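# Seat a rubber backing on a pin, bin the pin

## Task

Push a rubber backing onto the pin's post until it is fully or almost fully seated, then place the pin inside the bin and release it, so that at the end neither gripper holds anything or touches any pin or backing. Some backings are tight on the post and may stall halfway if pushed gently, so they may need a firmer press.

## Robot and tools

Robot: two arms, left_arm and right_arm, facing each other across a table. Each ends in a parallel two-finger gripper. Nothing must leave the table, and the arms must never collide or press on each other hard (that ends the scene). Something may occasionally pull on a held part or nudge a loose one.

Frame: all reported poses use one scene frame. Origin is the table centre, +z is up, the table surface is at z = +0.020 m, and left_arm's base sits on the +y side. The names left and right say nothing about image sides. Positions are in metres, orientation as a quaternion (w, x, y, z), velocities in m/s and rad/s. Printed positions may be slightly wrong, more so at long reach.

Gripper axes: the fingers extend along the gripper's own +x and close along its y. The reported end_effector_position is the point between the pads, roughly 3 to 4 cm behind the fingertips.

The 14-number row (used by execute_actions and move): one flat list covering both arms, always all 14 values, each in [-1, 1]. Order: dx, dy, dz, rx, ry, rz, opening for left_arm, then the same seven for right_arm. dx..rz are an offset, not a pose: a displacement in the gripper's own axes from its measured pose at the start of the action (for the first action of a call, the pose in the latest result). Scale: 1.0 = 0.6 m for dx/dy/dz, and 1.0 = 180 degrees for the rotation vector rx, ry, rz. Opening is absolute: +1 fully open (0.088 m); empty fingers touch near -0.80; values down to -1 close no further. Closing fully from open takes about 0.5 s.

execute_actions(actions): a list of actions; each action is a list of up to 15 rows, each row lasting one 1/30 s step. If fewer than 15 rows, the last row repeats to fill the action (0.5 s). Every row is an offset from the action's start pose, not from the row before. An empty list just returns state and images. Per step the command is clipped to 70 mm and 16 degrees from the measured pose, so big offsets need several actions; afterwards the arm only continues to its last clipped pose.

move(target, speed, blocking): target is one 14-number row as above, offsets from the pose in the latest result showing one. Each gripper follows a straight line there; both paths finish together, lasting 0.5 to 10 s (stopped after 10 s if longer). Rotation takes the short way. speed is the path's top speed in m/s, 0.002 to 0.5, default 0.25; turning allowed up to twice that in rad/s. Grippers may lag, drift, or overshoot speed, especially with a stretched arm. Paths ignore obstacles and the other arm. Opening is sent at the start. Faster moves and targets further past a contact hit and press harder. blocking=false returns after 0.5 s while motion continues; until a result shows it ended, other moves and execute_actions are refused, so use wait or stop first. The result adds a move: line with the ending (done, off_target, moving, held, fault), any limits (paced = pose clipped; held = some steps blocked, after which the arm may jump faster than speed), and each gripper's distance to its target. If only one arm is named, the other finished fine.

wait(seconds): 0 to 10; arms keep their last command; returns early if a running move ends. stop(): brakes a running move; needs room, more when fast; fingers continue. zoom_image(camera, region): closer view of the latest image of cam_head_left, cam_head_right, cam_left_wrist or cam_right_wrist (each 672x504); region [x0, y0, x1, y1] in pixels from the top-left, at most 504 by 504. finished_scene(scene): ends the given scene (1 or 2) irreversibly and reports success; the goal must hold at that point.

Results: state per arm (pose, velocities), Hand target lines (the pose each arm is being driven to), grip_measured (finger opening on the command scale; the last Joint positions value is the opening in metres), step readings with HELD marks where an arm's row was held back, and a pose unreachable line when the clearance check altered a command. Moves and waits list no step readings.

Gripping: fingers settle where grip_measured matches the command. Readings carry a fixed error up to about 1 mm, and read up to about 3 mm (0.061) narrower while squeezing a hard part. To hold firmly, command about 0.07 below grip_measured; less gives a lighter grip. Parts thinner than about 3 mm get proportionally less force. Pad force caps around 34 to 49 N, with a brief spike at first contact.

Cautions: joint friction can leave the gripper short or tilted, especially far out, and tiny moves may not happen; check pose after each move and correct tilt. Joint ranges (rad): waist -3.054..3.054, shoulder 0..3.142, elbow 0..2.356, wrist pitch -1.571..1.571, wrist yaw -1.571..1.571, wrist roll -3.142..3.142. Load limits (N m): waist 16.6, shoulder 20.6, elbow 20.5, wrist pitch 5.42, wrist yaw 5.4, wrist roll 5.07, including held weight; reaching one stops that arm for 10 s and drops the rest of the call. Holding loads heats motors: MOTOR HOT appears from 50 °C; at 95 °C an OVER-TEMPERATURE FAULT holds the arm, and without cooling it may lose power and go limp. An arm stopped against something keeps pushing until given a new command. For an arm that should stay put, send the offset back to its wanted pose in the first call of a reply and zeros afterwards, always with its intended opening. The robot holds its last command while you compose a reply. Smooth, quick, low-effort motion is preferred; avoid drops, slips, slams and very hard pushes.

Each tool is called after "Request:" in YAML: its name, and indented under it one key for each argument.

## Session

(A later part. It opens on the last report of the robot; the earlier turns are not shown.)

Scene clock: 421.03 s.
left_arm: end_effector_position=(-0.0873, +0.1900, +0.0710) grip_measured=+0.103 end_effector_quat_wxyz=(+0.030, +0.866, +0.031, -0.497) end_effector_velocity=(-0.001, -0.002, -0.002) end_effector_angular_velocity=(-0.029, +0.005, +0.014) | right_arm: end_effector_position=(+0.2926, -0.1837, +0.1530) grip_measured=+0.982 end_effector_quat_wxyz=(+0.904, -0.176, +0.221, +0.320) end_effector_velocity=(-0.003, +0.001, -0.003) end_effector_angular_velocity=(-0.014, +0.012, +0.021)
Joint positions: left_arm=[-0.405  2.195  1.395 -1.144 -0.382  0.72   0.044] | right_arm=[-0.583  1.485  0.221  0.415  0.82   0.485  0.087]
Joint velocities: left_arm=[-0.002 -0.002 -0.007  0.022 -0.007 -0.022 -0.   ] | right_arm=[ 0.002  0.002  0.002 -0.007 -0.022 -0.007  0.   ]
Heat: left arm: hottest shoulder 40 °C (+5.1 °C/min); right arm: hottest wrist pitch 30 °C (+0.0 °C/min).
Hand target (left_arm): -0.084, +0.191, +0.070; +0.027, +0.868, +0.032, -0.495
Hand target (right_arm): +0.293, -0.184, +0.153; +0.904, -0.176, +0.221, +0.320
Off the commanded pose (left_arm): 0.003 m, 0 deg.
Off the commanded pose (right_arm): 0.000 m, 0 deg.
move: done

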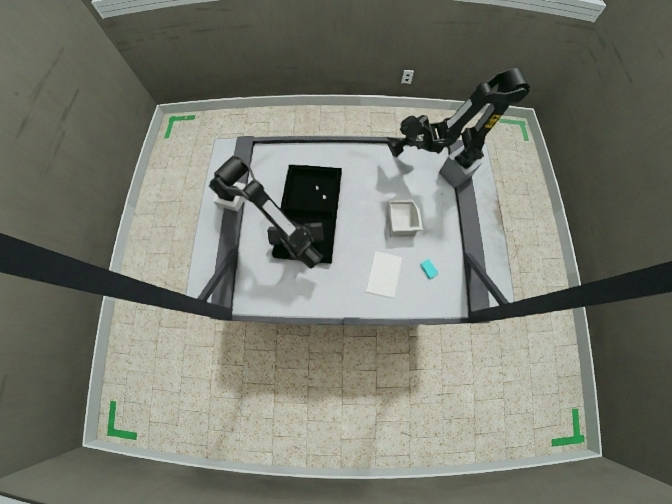

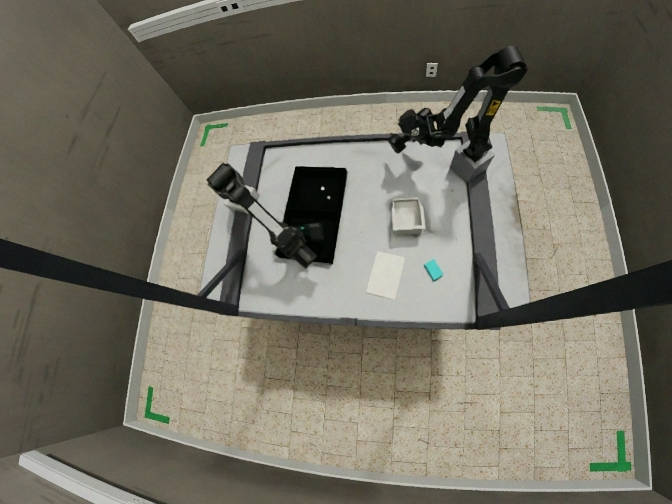

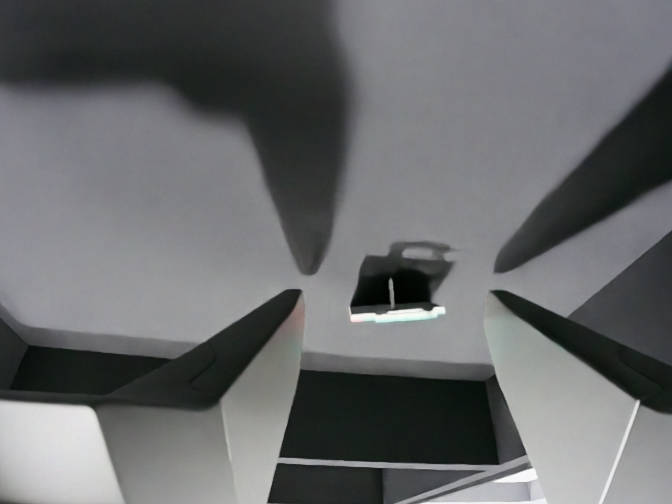

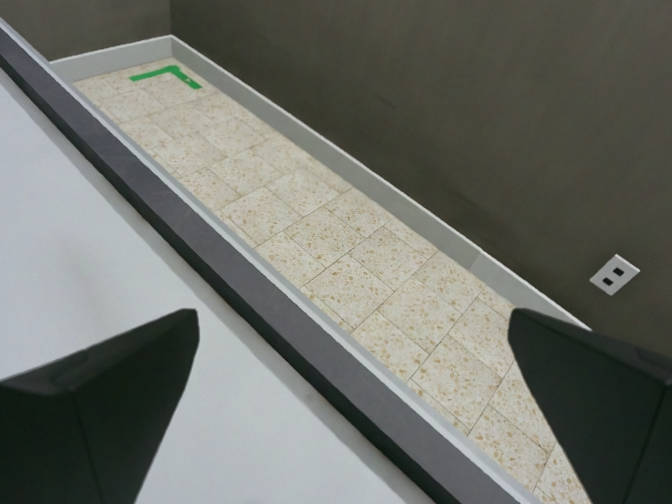

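Request:
move:
  target: [0.0102, 0, -0.0075, 0, 0, 0, -0.1, 0, 0, 0, 0, 0, 0, 1]
  speed: 0.02

Scene clock: 426.90 s.
left_arm: end_effector_position=(-0.0842, +0.1897, +0.0673) grip_measured=-0.097 end_effector_quat_wxyz=(+0.031, +0.865, +0.031, -0.500) end_effector_velocity=(-0.001, +0.001, +0.000) end_effector_angular_velocity=(+0.010, +0.010, -0.019) | right_arm: end_effector_position=(+0.2926, -0.1837, +0.1530) grip_measured=+0.982 end_effector_quat_wxyz=(+0.904, -0.176, +0.221, +0.320) end_effector_velocity=(-0.000, -0.001, -0.001) end_effector_angular_velocity=(-0.003, +0.009, -0.001)
Joint positions: left_arm=[-0.397  2.192  1.376 -1.12  -0.382  0.729  0.034] | right_arm=[-0.583  1.485  0.221  0.415  0.82   0.485  0.087]
Joint velocities: left_arm=[-0.002 -0.007 -0.007  0.007  0.007  0.022 -0.   ] | right_arm=[-0.002 -0.002 -0.002 -0.007 -0.007  0.007 -0.   ]
Heat: left arm: hottest shoulder 40 °C (+5.1 °C/min); right arm: hottest wrist pitch 30 °C (+0.0 °C/min).
Hand target (left_arm): -0.080, +0.191, +0.068; +0.030, +0.866, +0.031, -0.497
Hand target (right_arm): +0.293, -0.184, +0.153; +0.904, -0.176, +0.221, +0.320
Off the commanded pose (left_arm): 0.004 m, 0 deg.
Off the commanded pose (right_arm): 0.000 m, 0 deg.
move: done

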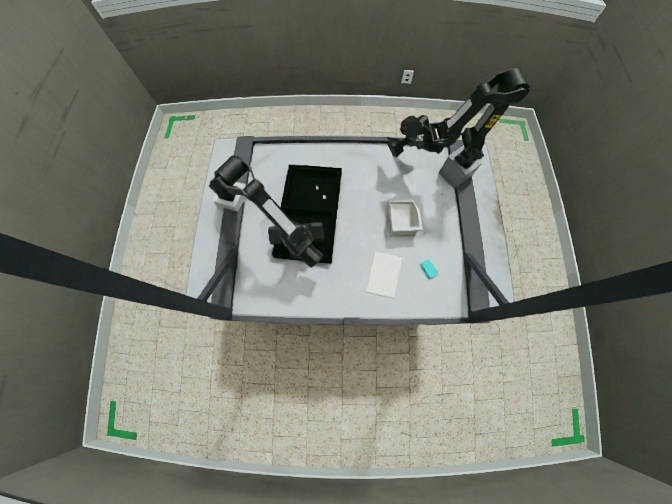

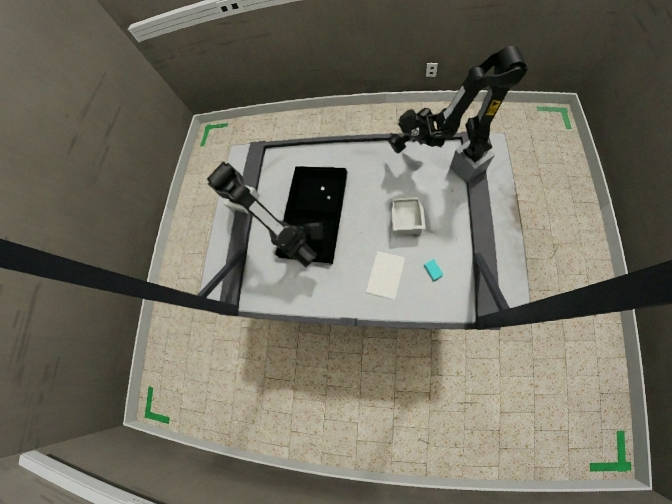

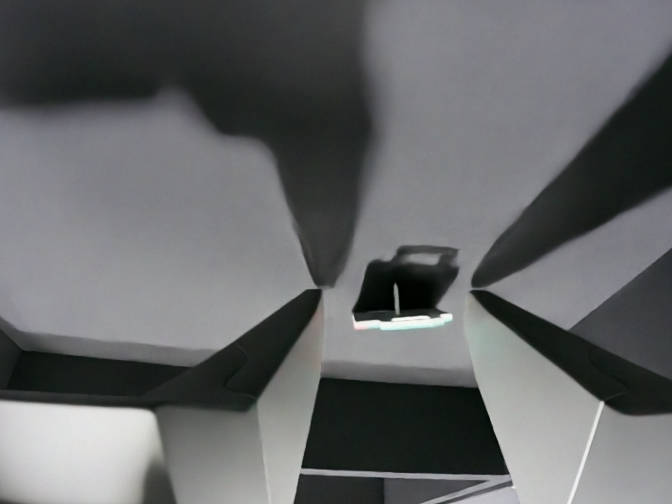

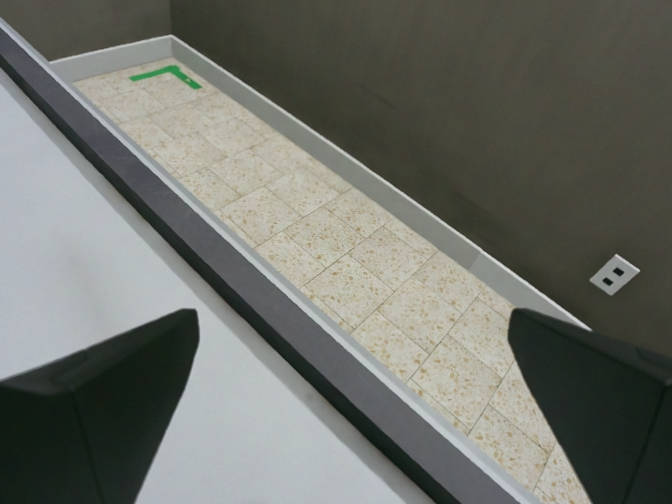

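Request:
execute_actions:
  actions:
    - [[0,0,0,0,0,0,-0.13,0,0,0,0,0,0,1],[0,0,0,0,0,0,-0.16,0,0,0,0,0,0,1],[0,0,0,0,0,0,-0.19,0,0,0,0,0,0,1],[0,0,0,0,0,0,-0.21,0,0,0,0,0,0,1],[0,0,0,0,0,0,-0.23,0,0,0,0,0,0,1],[0,0,0,0,0,0,-0.25,0,0,0,0,0,0,1],[0,0,0,0,0,0,-0.27,0,0,0,0,0,0,1],[0,0,0,0,0,0,-0.28,0,0,0,0,0,0,1],[0,0,0,0,0,0,-0.29,0,0,0,0,0,0,1],[0,0,0,0,0,0,-0.30,0,0,0,0,0,0,1],[0,0,0,0,0,0,-0.31,0,0,0,0,0,0,1],[0,0,0,0,0,0,-0.32,0,0,0,0,0,0,1],[0,0,0,0,0,0,-0.33,0,0,0,0,0,0,1],[0,0,0,0,0,0,-0.34,0,0,0,0,0,0,1],[0,0,0,0,0,0,-0.35,0,0,0,0,0,0,1]]
    - [[0,0,0,0,0,0,-0.36,0,0,0,0,0,0,1],[0,0,0,0,0,0,-0.37,0,0,0,0,0,0,1],[0,0,0,0,0,0,-0.38,0,0,0,0,0,0,1],[0,0,0,0,0,0,-0.39,0,0,0,0,0,0,1],[0,0,0,0,0,0,-0.40,0,0,0,0,0,0,1],[0,0,0,0,0,0,-0.41,0,0,0,0,0,0,1],[0,0,0,0,0,0,-0.42,0,0,0,0,0,0,1]]

Scene clock: 441.23 s.
left_arm: end_effector_position=(-0.0842, +0.1897, +0.0673) grip_measured=-0.406 end_effector_quat_wxyz=(+0.031, +0.865, +0.031, -0.500) end_effector_velocity=(-0.000, -0.001, +0.003) end_effector_angular_velocity=(-0.010, -0.004, +0.001) | right_arm: end_effector_position=(+0.2926, -0.1837, +0.1530) grip_measured=+0.982 end_effector_quat_wxyz=(+0.904, -0.176, +0.221, +0.320) end_effector_velocity=(+0.001, -0.000, -0.000) end_effector_angular_velocity=(-0.008, +0.002, +0.001)
Joint positions: left_arm=[-0.397  2.192  1.376 -1.12  -0.382  0.729  0.019] | right_arm=[-0.583  1.485  0.221  0.415  0.82   0.485  0.087]
Joint velocities: left_arm=[-0.002 -0.007  0.002 -0.007 -0.007 -0.007 -0.001] | right_arm=[-0.007 -0.002  0.002 -0.007 -0.007 -0.007 -0.   ]
Heat: left arm: hottest shoulder 40 °C (+4.0 °C/min); right arm: hottest wrist pitch 30 °C (+0.0 °C/min).
Hand target (left_arm): -0.084, +0.190, +0.067; +0.031, +0.865, +0.031, -0.500
Hand target (right_arm): +0.293, -0.184, +0.153; +0.904, -0.176, +0.221, +0.320
Off the commanded pose (left_arm): 0.000 m, 0 deg.
Off the commanded pose (right_arm): 0.000 m, 0 deg.
Step readings (end_effector_position; steps 1 to 15: 1st action; 16 to 30: 2nd action):
0: left_arm (-0.0842, +0.1897, +0.0673) | right_arm (+0.2926, -0.1837, +0.1530)
1: left_arm (-0.0842, +0.1897, +0.0673) | right_arm (+0.2926, -0.1837, +0.1530)
2: left_arm (-0.0842, +0.1897, +0.0673) | right_arm (+0.2926, -0.1837, +0.1530)
4: left_arm (-0.0842, +0.1897, +0.0673) | right_arm (+0.2926, -0.1837, +0.1530)
8: left_arm (-0.0842, +0.1897, +0.0673) | right_arm (+0.2926, -0.1837, +0.1530)
15: left_arm (-0.0842, +0.1897, +0.0673) | right_arm (+0.2926, -0.1837, +0.1530)
16: left_arm (-0.0842, +0.1897, +0.0673) | right_arm (+0.2926, -0.1837, +0.1530)
17: left_arm (-0.0842, +0.1897, +0.0673) | right_arm (+0.2926, -0.1837, +0.1530)
19: left_arm (-0.0842, +0.1897, +0.0673) | right_arm (+0.2926, -0.1837, +0.1530)
23: left_arm (-0.0842, +0.1897, +0.0673) | right_arm (+0.2926, -0.1837, +0.1530)
30: end_effector_position above

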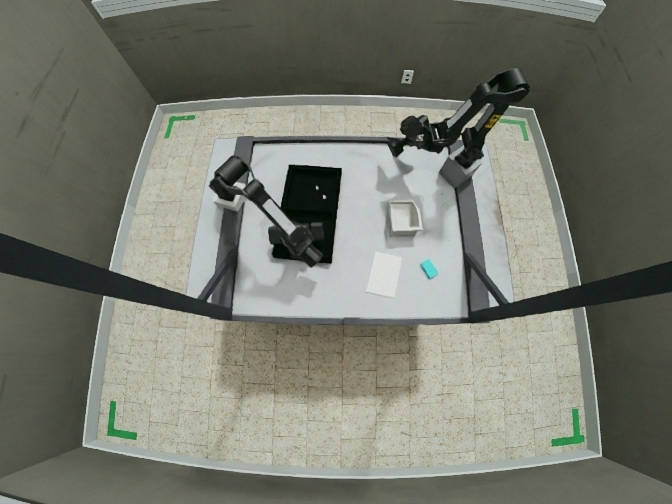

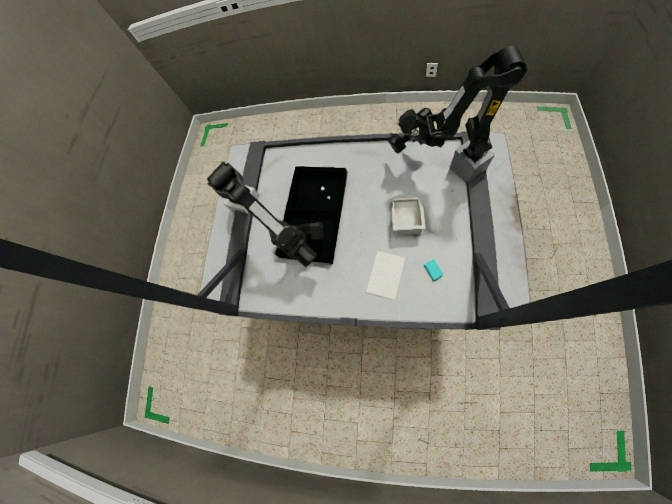

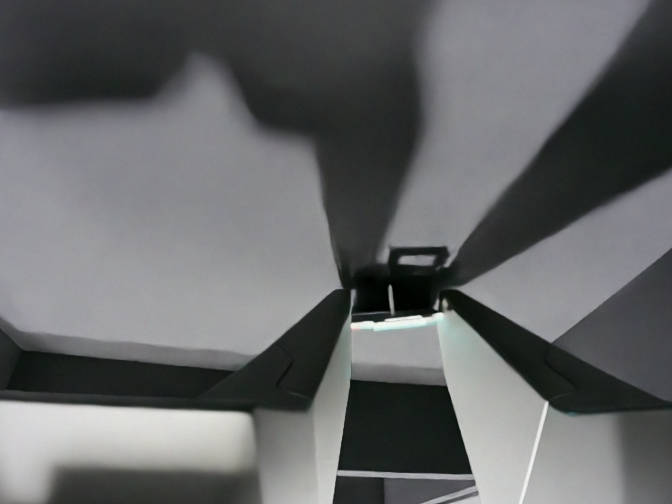

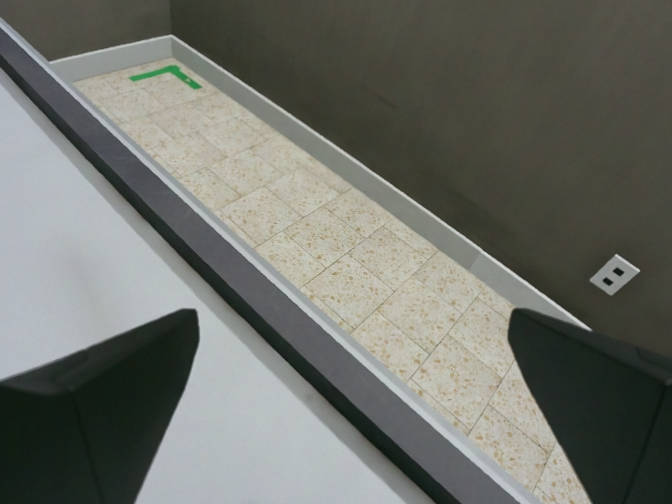

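Request:
zoom_image:
  camera: "cam_left_wrist"
  region: [310, 230, 490, 370]

Region (310, 230, 490, 370) of cam_left_wrist's 672x504 image, scaled by 2.800, with more detail than that image has.

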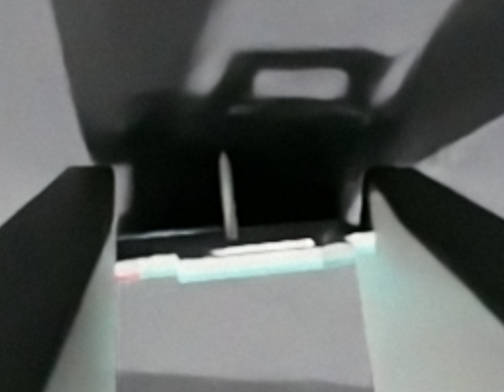

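Request:
move:
  target: [-0.0867, 0.0023, -0.0498, 0, 0, 0, -0.48, 0, 0, 0, 0, 0, 0, 1]
  speed: 0.08

Scene clock: 475.60 s.
left_arm: end_effector_position=(-0.0822, +0.1921, +0.1218) grip_measured=-0.414 end_effector_quat_wxyz=(+0.024, +0.868, +0.035, -0.494) end_effector_velocity=(+0.000, -0.001, +0.003) end_effector_angular_velocity=(-0.015, -0.018, -0.009) | right_arm: end_effector_position=(+0.2926, -0.1837, +0.1530) grip_measured=+0.982 end_effector_quat_wxyz=(+0.904, -0.176, +0.221, +0.320) end_effector_velocity=(-0.003, +0.000, -0.005) end_effector_angular_velocity=(-0.019, +0.023, +0.026)
Joint positions: left_arm=[-0.397  2.101  1.463 -1.319 -0.382  0.729  0.019] | right_arm=[-0.583  1.485  0.221  0.415  0.82   0.485  0.087]
Joint velocities: left_arm=[-0.007 -0.002  0.002 -0.007 -0.022 -0.007  0.   ] | right_arm=[-0.002  0.002 -0.002 -0.007 -0.037 -0.007  0.   ]
Heat: left arm: hottest shoulder 39 °C (-1.0 °C/min); right arm: hottest wrist pitch 30 °C (+0.0 °C/min).
Hand target (left_arm): -0.084, +0.189, +0.127; +0.031, +0.865, +0.031, -0.500
Hand target (right_arm): +0.293, -0.184, +0.153; +0.904, -0.176, +0.221, +0.320
Off the commanded pose (left_arm): 0.006 m, 1 deg.
Off the commanded pose (right_arm): 0.000 m, 0 deg.
move: done

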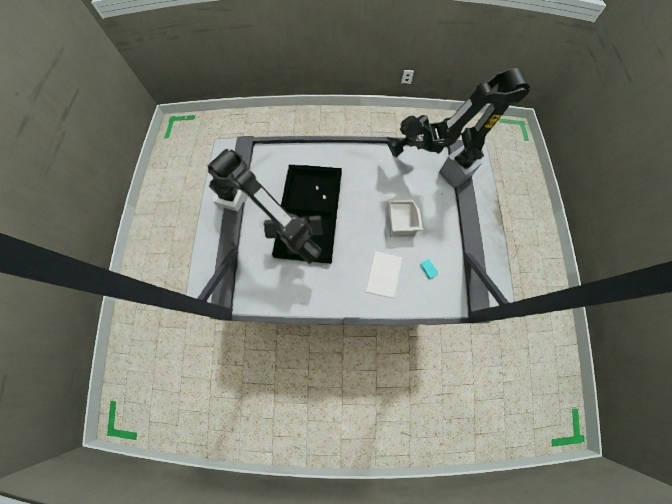

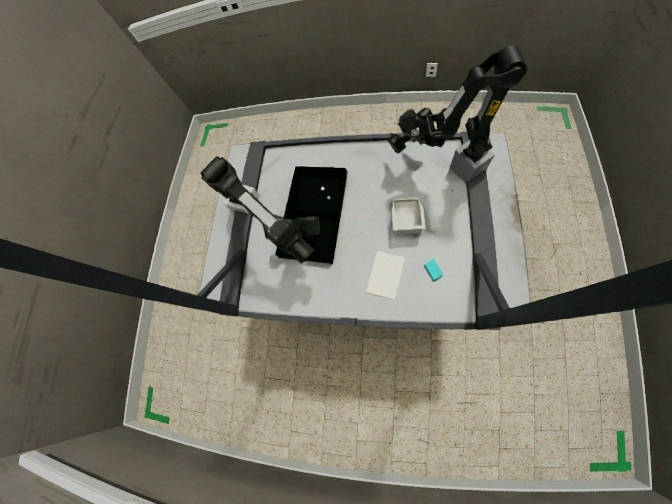

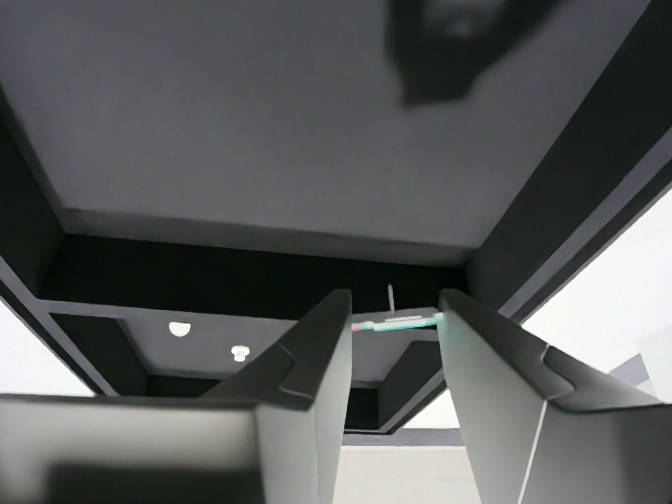

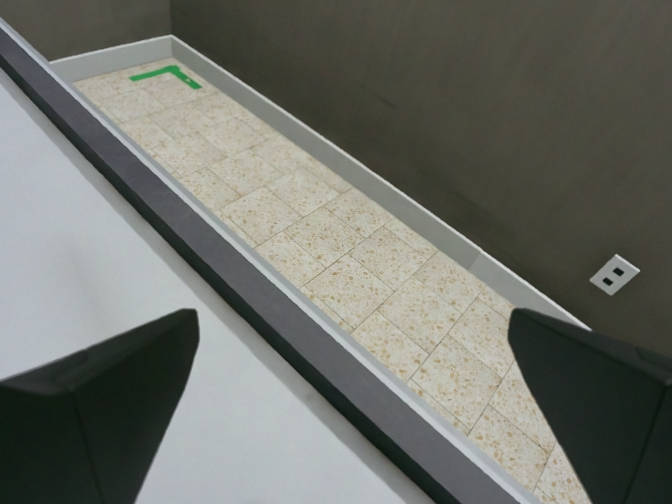

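Request:
move:
  target: [0.0242, 0.0875, 0.0315, -0.3549, -0.4764, 0.1072, -0.48, 0, 0, 0, 0, 0, 0, 1]
  speed: 0.35

Scene clock: 505.90 s.
left_arm: end_effector_position=(-0.0854, +0.1367, +0.1057) grip_measured=-0.414 end_effector_quat_wxyz=(+0.529, +0.180, +0.109, -0.822) end_effector_velocity=(+0.001, +0.002, -0.005) end_effector_angular_velocity=(+0.018, +0.010, +0.013) | right_arm: end_effector_position=(+0.2926, -0.1837, +0.1530) grip_measured=+0.982 end_effector_quat_wxyz=(+0.904, -0.176, +0.221, +0.320) end_effector_velocity=(+0.001, -0.002, -0.003) end_effector_angular_velocity=(-0.018, +0.001, +0.001)
Joint positions: left_arm=[-0.157  1.852  0.33   1.098 -0.014  0.007  0.019] | right_arm=[-0.583  1.485  0.221  0.415  0.82   0.485  0.087]
Joint velocities: left_arm=[-0.002  0.012 -0.007  0.007 -0.007 -0.022 -0.   ] | right_arm=[-0.007  0.002 -0.002 -0.007 -0.007 -0.007 -0.   ]
Heat: left arm: hottest shoulder 40 °C (+1.0 °C/min); right arm: hottest wrist pitch 30 °C (+0.0 °C/min).
Hand target (left_arm): -0.085, +0.140, +0.102; -0.529, -0.184, -0.113, +0.821
Hand target (right_arm): +0.293, -0.184, +0.153; +0.904, -0.176, +0.221, +0.320
Off the commanded pose (left_arm): 0.006 m, 1 deg.
Off the commanded pose (right_arm): 0.000 m, 0 deg.
move: done

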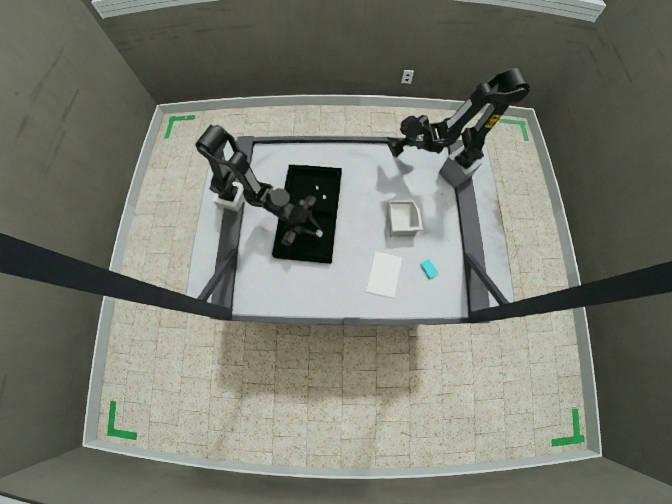

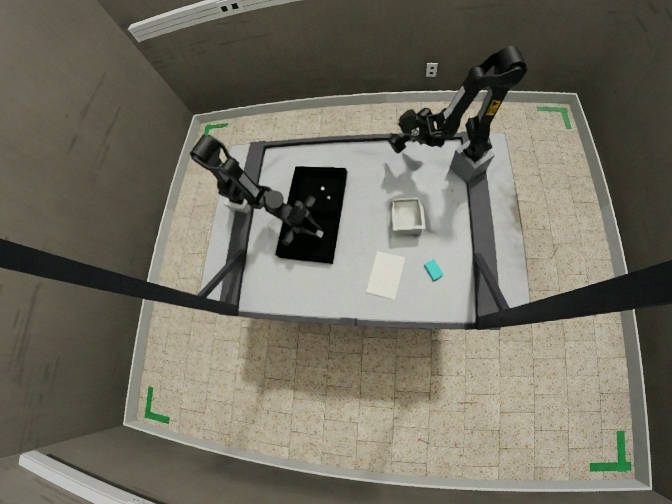

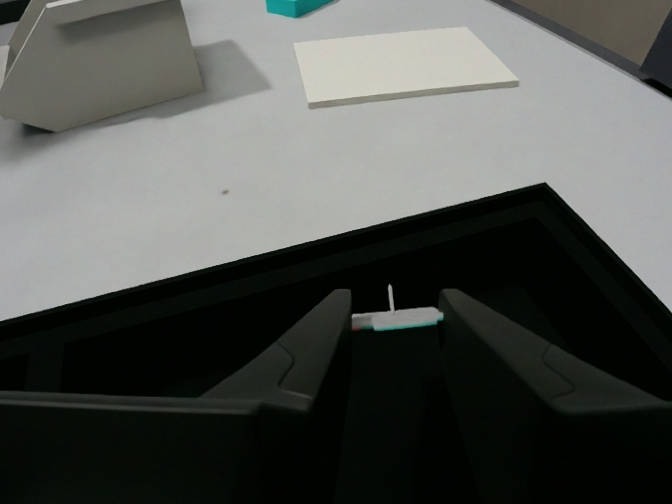

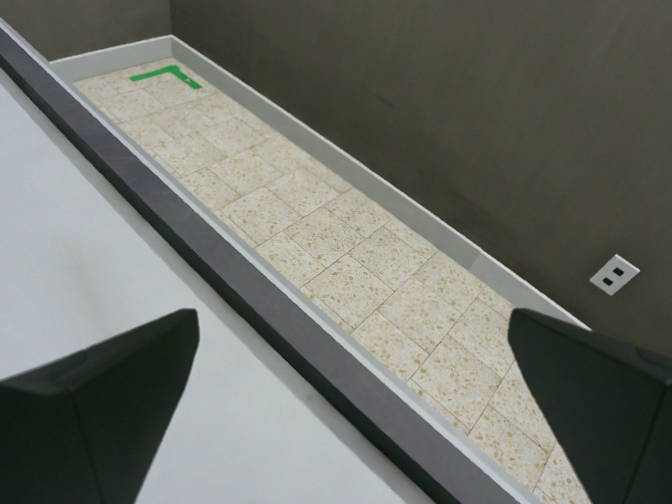

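Request:
zoom_image:
  camera: "cam_head_left"
  region: [230, 160, 360, 275]

Region (230, 160, 360, 275) of cam_head_left's 672x504 image, scaled by 3.877, with more detail than that image has; it fills the top 446 rows of this view, and the rest is white.

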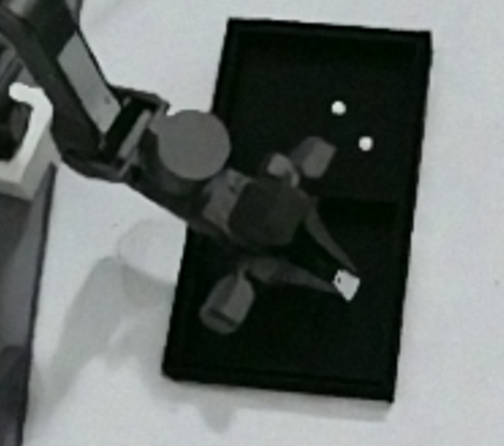

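Request:
move:
  target: [0.0258, -0.0007, -0.0572, 0, 0.044, 0, -0.48, 0, 0, 0, 0, 0, 0, 1]
  speed: 0.06

Scene clock: 538.97 s.
left_arm: end_effector_position=(-0.0848, +0.1376, +0.0714) grip_measured=-0.414 end_effector_quat_wxyz=(+0.521, +0.233, +0.141, -0.809) end_effector_velocity=(+0.002, +0.003, -0.004) end_effector_angular_velocity=(+0.026, +0.004, +0.015) | right_arm: end_effector_position=(+0.2926, -0.1837, +0.1530) grip_measured=+0.982 end_effector_quat_wxyz=(+0.904, -0.176, +0.221, +0.320) end_effector_velocity=(-0.000, -0.001, -0.001) end_effector_angular_velocity=(-0.013, +0.001, +0.006)
Joint positions: left_arm=[-0.157  1.937  0.377  1.008 -0.015  0.007  0.019] | right_arm=[-0.583  1.485  0.221  0.415  0.82   0.485  0.087]
Joint velocities: left_arm=[-0.002 -0.002 -0.002 -0.022 -0.007 -0.022 -0.   ] | right_arm=[-0.002 -0.002 -0.002 -0.007 -0.007 -0.007 -0.   ]
Heat: left arm: hottest shoulder 34 °C (-5.0 °C/min); right arm: hottest wrist pitch 30 °C (+0.0 °C/min).
Hand target (left_arm): -0.086, +0.137, +0.068; -0.520, -0.237, -0.145, +0.808
Hand target (right_arm): +0.293, -0.184, +0.153; +0.904, -0.176, +0.221, +0.320
Off the commanded pose (left_arm): 0.003 m, 1 deg.
Off the commanded pose (right_arm): 0.000 m, 0 deg.
move: done

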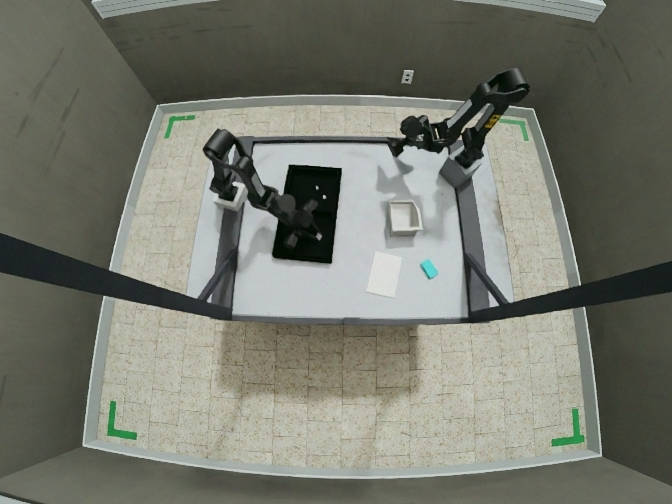

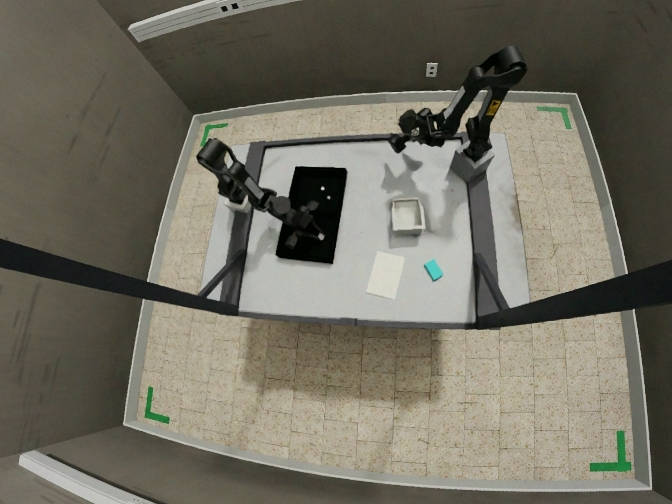

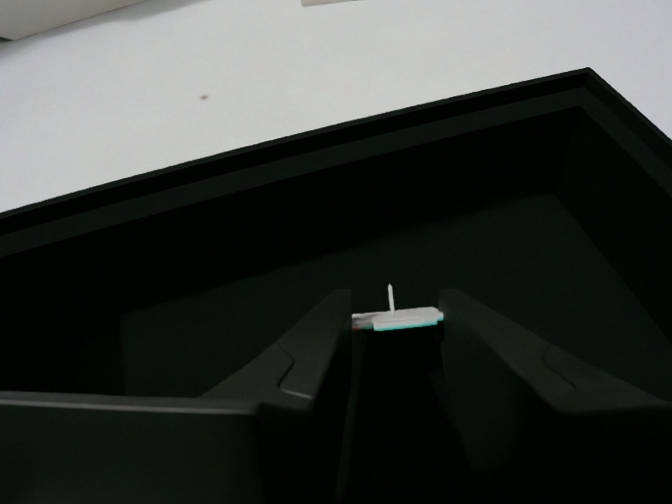

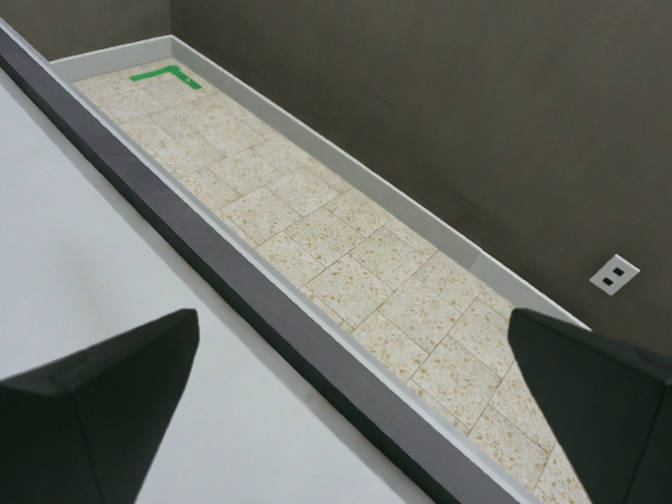

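Request:
move:
  target: [-0.0117, 0, -0.0288, 0, 0, 0, -0.48, 0, 0, 0, 0, 0, 0, 1]
  speed: 0.025

Scene clock: 551.43 s.
left_arm: end_effector_position=(-0.0820, +0.1434, +0.0720) grip_measured=-0.414 end_effector_quat_wxyz=(+0.524, +0.218, +0.129, -0.814) end_effector_velocity=(+0.001, +0.002, -0.001) end_effector_angular_velocity=(+0.009, +0.013, +0.015) | right_arm: end_effector_position=(+0.2926, -0.1837, +0.1530) grip_measured=+0.982 end_effector_quat_wxyz=(+0.904, -0.176, +0.221, +0.320) end_effector_velocity=(+0.001, -0.002, -0.001) end_effector_angular_velocity=(-0.013, +0.001, +0.001)
Joint positions: left_arm=[-0.157  1.968  0.333  1.124 -0.016  0.012  0.019] | right_arm=[-0.583  1.485  0.221  0.415  0.82   0.485  0.087]
Joint velocities: left_arm=[-0.002  0.002 -0.007  0.007 -0.007 -0.022 -0.   ] | right_arm=[-0.007 -0.002 -0.002 -0.007 -0.007 -0.007 -0.   ]
Heat: left arm: hottest shoulder 33 °C (-7.1 °C/min); right arm: hottest wrist pitch 31 °C (+1.0 °C/min).
Hand target (left_arm): -0.078, +0.152, +0.061; -0.521, -0.233, -0.141, +0.809
Hand target (right_arm): +0.293, -0.184, +0.153; +0.904, -0.176, +0.221, +0.320
Off the commanded pose (left_arm): 0.015 m, 2 deg.
Off the commanded pose (right_arm): 0.000 m, 0 deg.
move: off_target (left_arm)

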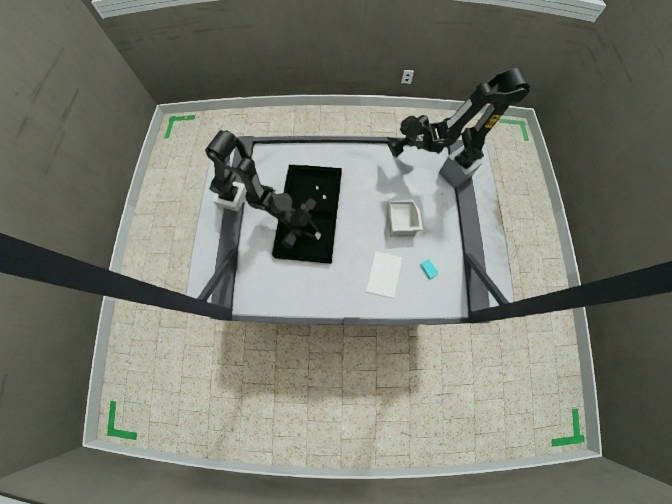

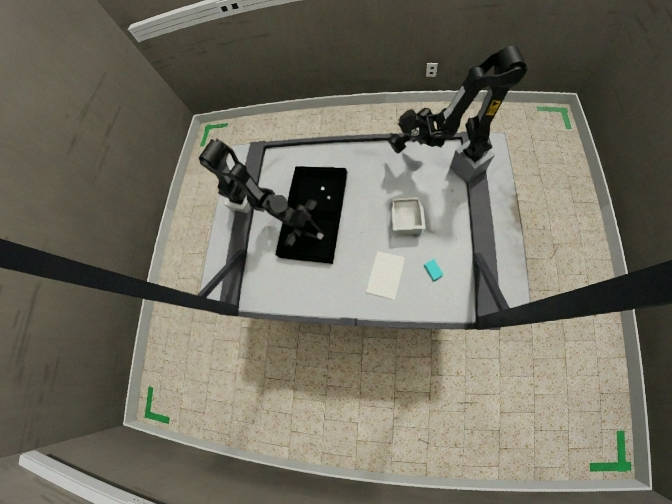

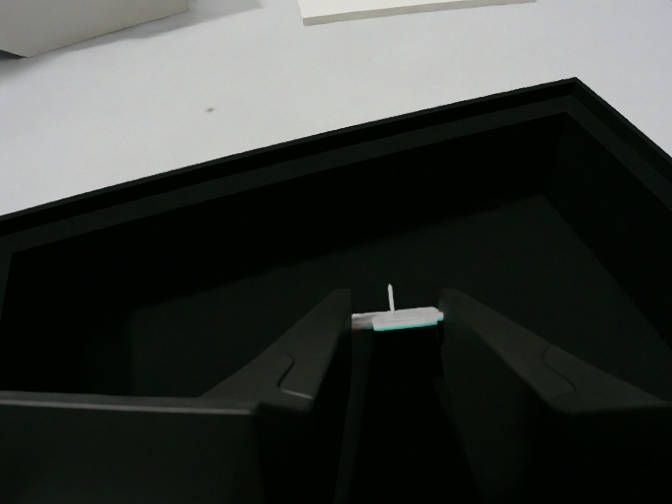

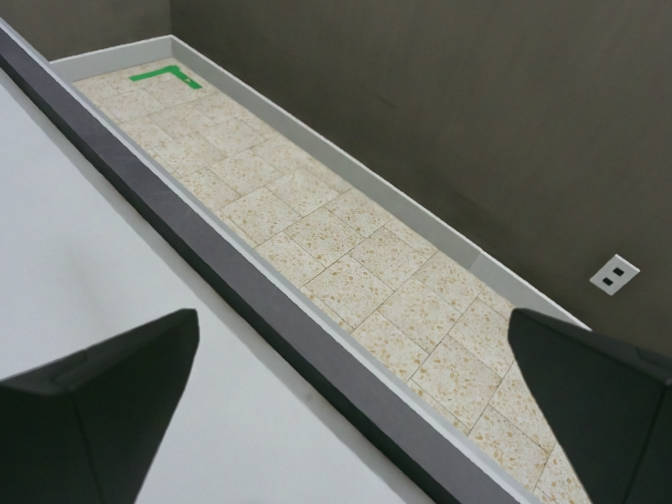

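Request:
execute_actions:
  actions:
    - [[0,0,0.002,0,0,0,-0.48,0,0,0,0,0,0,1]]

Request:
zoom_image:
  camera: "cam_head_right"
  region: [240, 170, 350, 270]

Scene clock: 559.87 s.
left_arm: end_effector_position=(-0.0822, +0.1432, +0.0725) grip_measured=-0.414 end_effector_quat_wxyz=(+0.524, +0.217, +0.129, -0.814) end_effector_velocity=(+0.001, +0.005, -0.005) end_effector_angular_velocity=(+0.025, -0.009, +0.003) | right_arm: end_effector_position=(+0.2926, -0.1837, +0.1530) grip_measured=+0.982 end_effector_quat_wxyz=(+0.904, -0.176, +0.221, +0.320) end_effector_velocity=(+0.000, -0.003, -0.002) end_effector_angular_velocity=(-0.012, +0.008, -0.001)
Joint positions: left_arm=[-0.157  1.966  0.333  1.122 -0.016  0.012  0.019] | right_arm=[-0.583  1.485  0.221  0.415  0.82   0.485  0.087]
Joint velocities: left_arm=[-0.007 -0.002 -0.007 -0.022 -0.007 -0.007 -0.   ] | right_arm=[-0.002 -0.007 -0.002 -0.022 -0.007  0.007 -0.   ]
Heat: left arm: hottest shoulder 33 °C (-7.1 °C/min); right arm: hottest wrist pitch 31 °C (+1.0 °C/min).
Hand target (left_arm): -0.082, +0.143, +0.073; -0.524, -0.218, -0.129, +0.814
Hand target (right_arm): +0.293, -0.184, +0.153; +0.904, -0.176, +0.221, +0.320
Off the commanded pose (left_arm): 0.001 m, 0 deg.
Off the commanded pose (right_arm): 0.000 m, 0 deg.
Step readings (end_effector_position):
0: left_arm (-0.0820, +0.1434, +0.0720) | right_arm (+0.2926, -0.1837, +0.1530)
1: left_arm (-0.0821, +0.1434, +0.0721) | right_arm (+0.2926, -0.1837, +0.1530)
2: left_arm (-0.0821, +0.1432, +0.0724) | right_arm (+0.2926, -0.1837, +0.1530)
4: left_arm (-0.0821, +0.1432, +0.0723) | right_arm (+0.2926, -0.1837, +0.1530)
8: left_arm (-0.0822, +0.1431, +0.0725) | right_arm (+0.2926, -0.1837, +0.1530)
15: end_effector_position above

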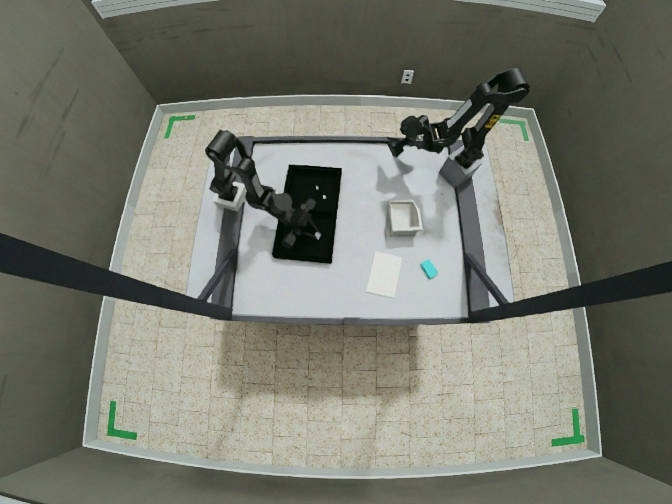

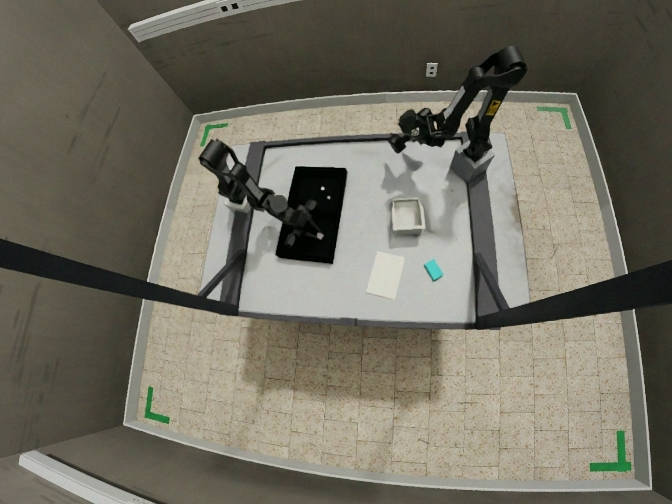

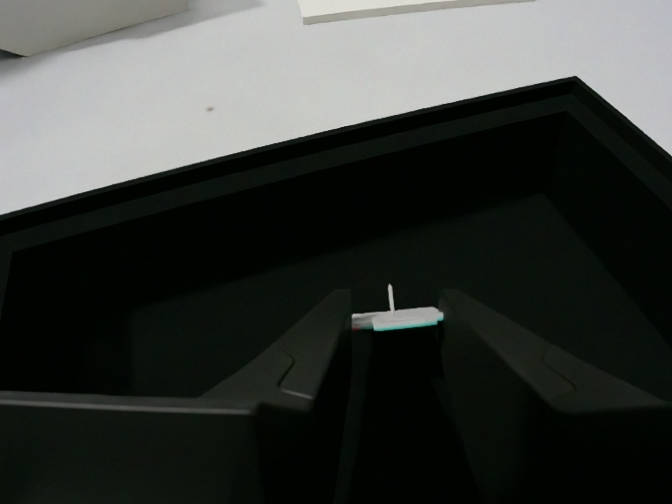

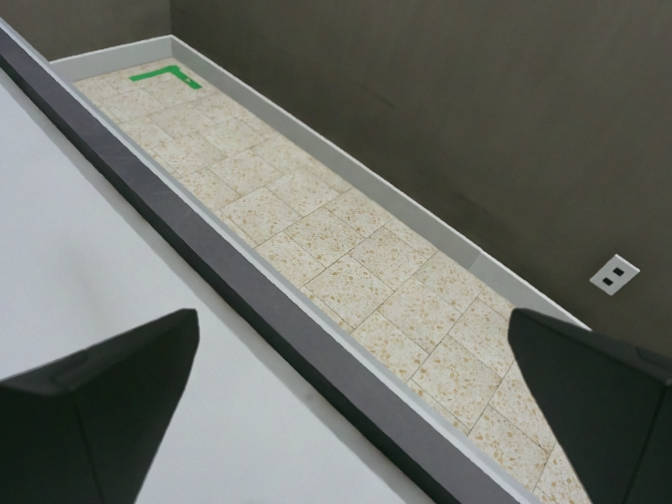

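Region (240, 170, 350, 270) of cam_head_right's 672x504 image, scaled by 4.582, with more detail than that image has; it fills the top 458 rows of this view, and the rest is white.

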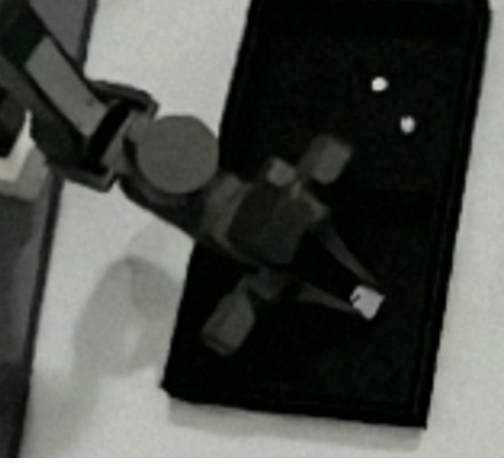

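Request:
move:
  target: [0, 0, 0, 0, 0, 0, -0.48, -0.0932, 0.4417, -0.0095, -0.1816, -0.1158, 0.5295, 1]
  speed: 0.4

Scene clock: 611.80 s.
left_arm: end_effector_position=(-0.0822, +0.1430, +0.0727) grip_measured=-0.414 end_effector_quat_wxyz=(+0.524, +0.217, +0.128, -0.814) end_effector_velocity=(+0.001, +0.001, -0.001) end_effector_angular_velocity=(+0.013, +0.011, +0.015) | right_arm: end_effector_position=(+0.0796, -0.0191, +0.1354) grip_measured=+0.982 end_effector_quat_wxyz=(+0.326, -0.123, +0.040, +0.937) end_effector_velocity=(+0.000, +0.001, -0.000) end_effector_angular_velocity=(+0.003, -0.002, +0.006)
Joint positions: left_arm=[-0.157  1.966  0.333  1.123 -0.016  0.012  0.019] | right_arm=[-0.634  2.239  0.736  1.109 -0.842 -0.306  0.087]
Joint velocities: left_arm=[-0.002 -0.002 -0.002 -0.007 -0.007 -0.022 -0.   ] | right_arm=[-0.002  0.002  0.007 -0.007 -0.007 -0.007  0.   ]
Heat: left arm: hottest shoulder 34 °C (+1.0 °C/min); right arm: hottest wrist pitch 31 °C (+0.0 °C/min).
Hand target (left_arm): -0.082, +0.143, +0.073; -0.524, -0.217, -0.129, +0.814
Hand target (right_arm): +0.078, -0.019, +0.131; +0.322, -0.125, +0.044, +0.937
Off the commanded pose (left_arm): 0.000 m, 0 deg.
Off the commanded pose (right_arm): 0.006 m, 0 deg.
move: done

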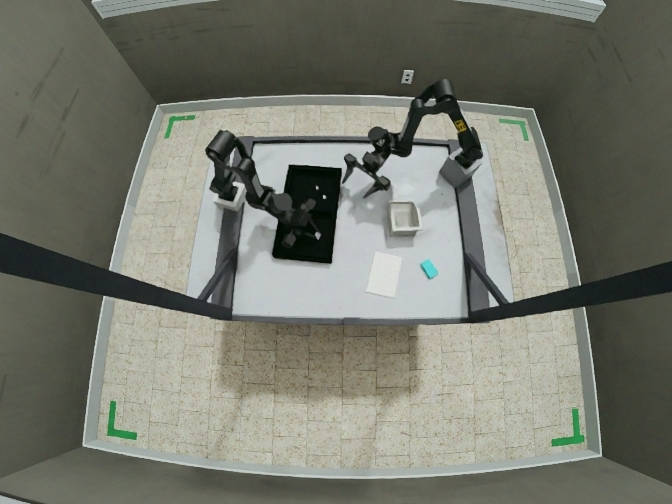

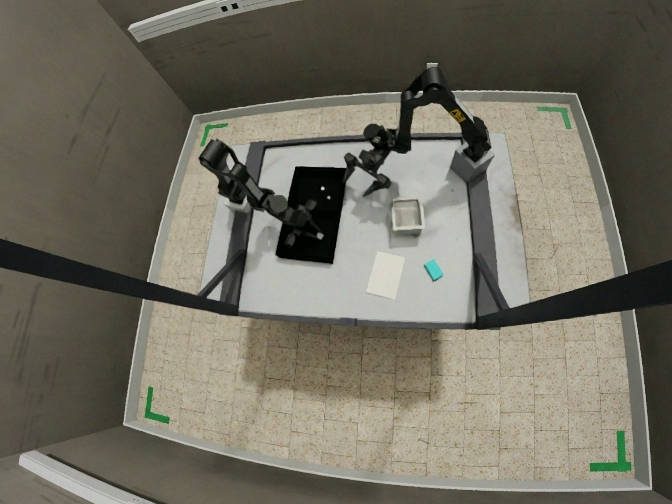

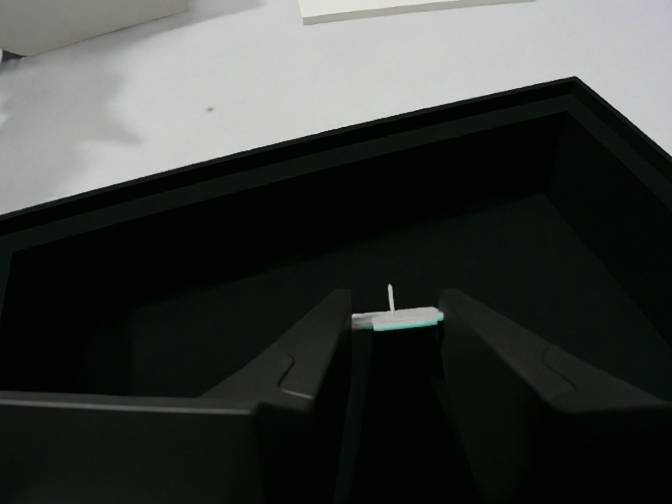

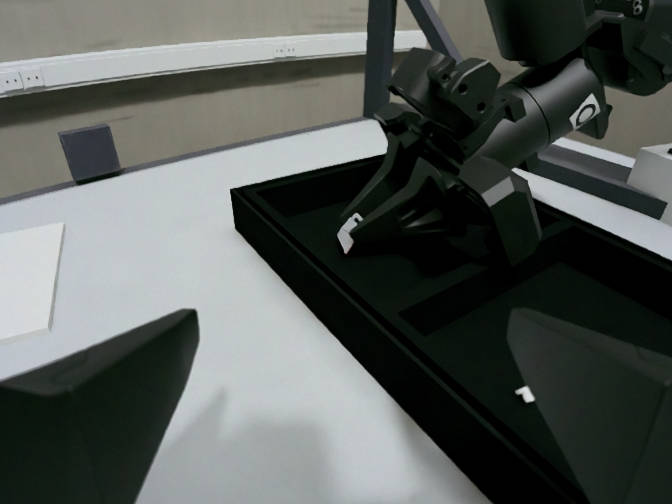

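Request:
zoom_image:
  camera: "cam_right_wrist"
  region: [300, 130, 600, 330]

Region (300, 130, 600, 330) of cam_right_wrist's 672x504 image, scaled by 1.680, with more detail than that image has.

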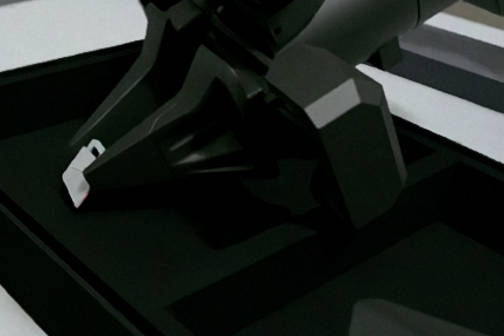

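Request:
zoom_image:
  camera: "cam_right_wrist"
  region: [310, 190, 430, 290]

Region (310, 190, 430, 290) of cam_right_wrist's 672x504 image, scaled by 4.200, with more detail than that image has.

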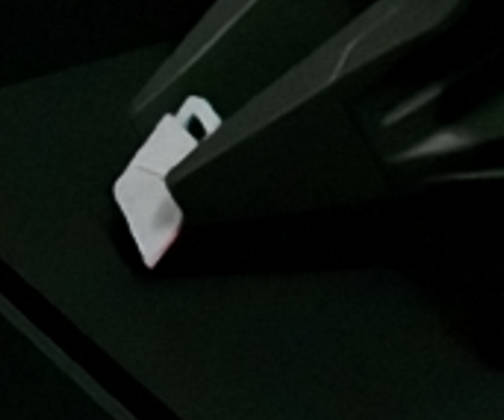

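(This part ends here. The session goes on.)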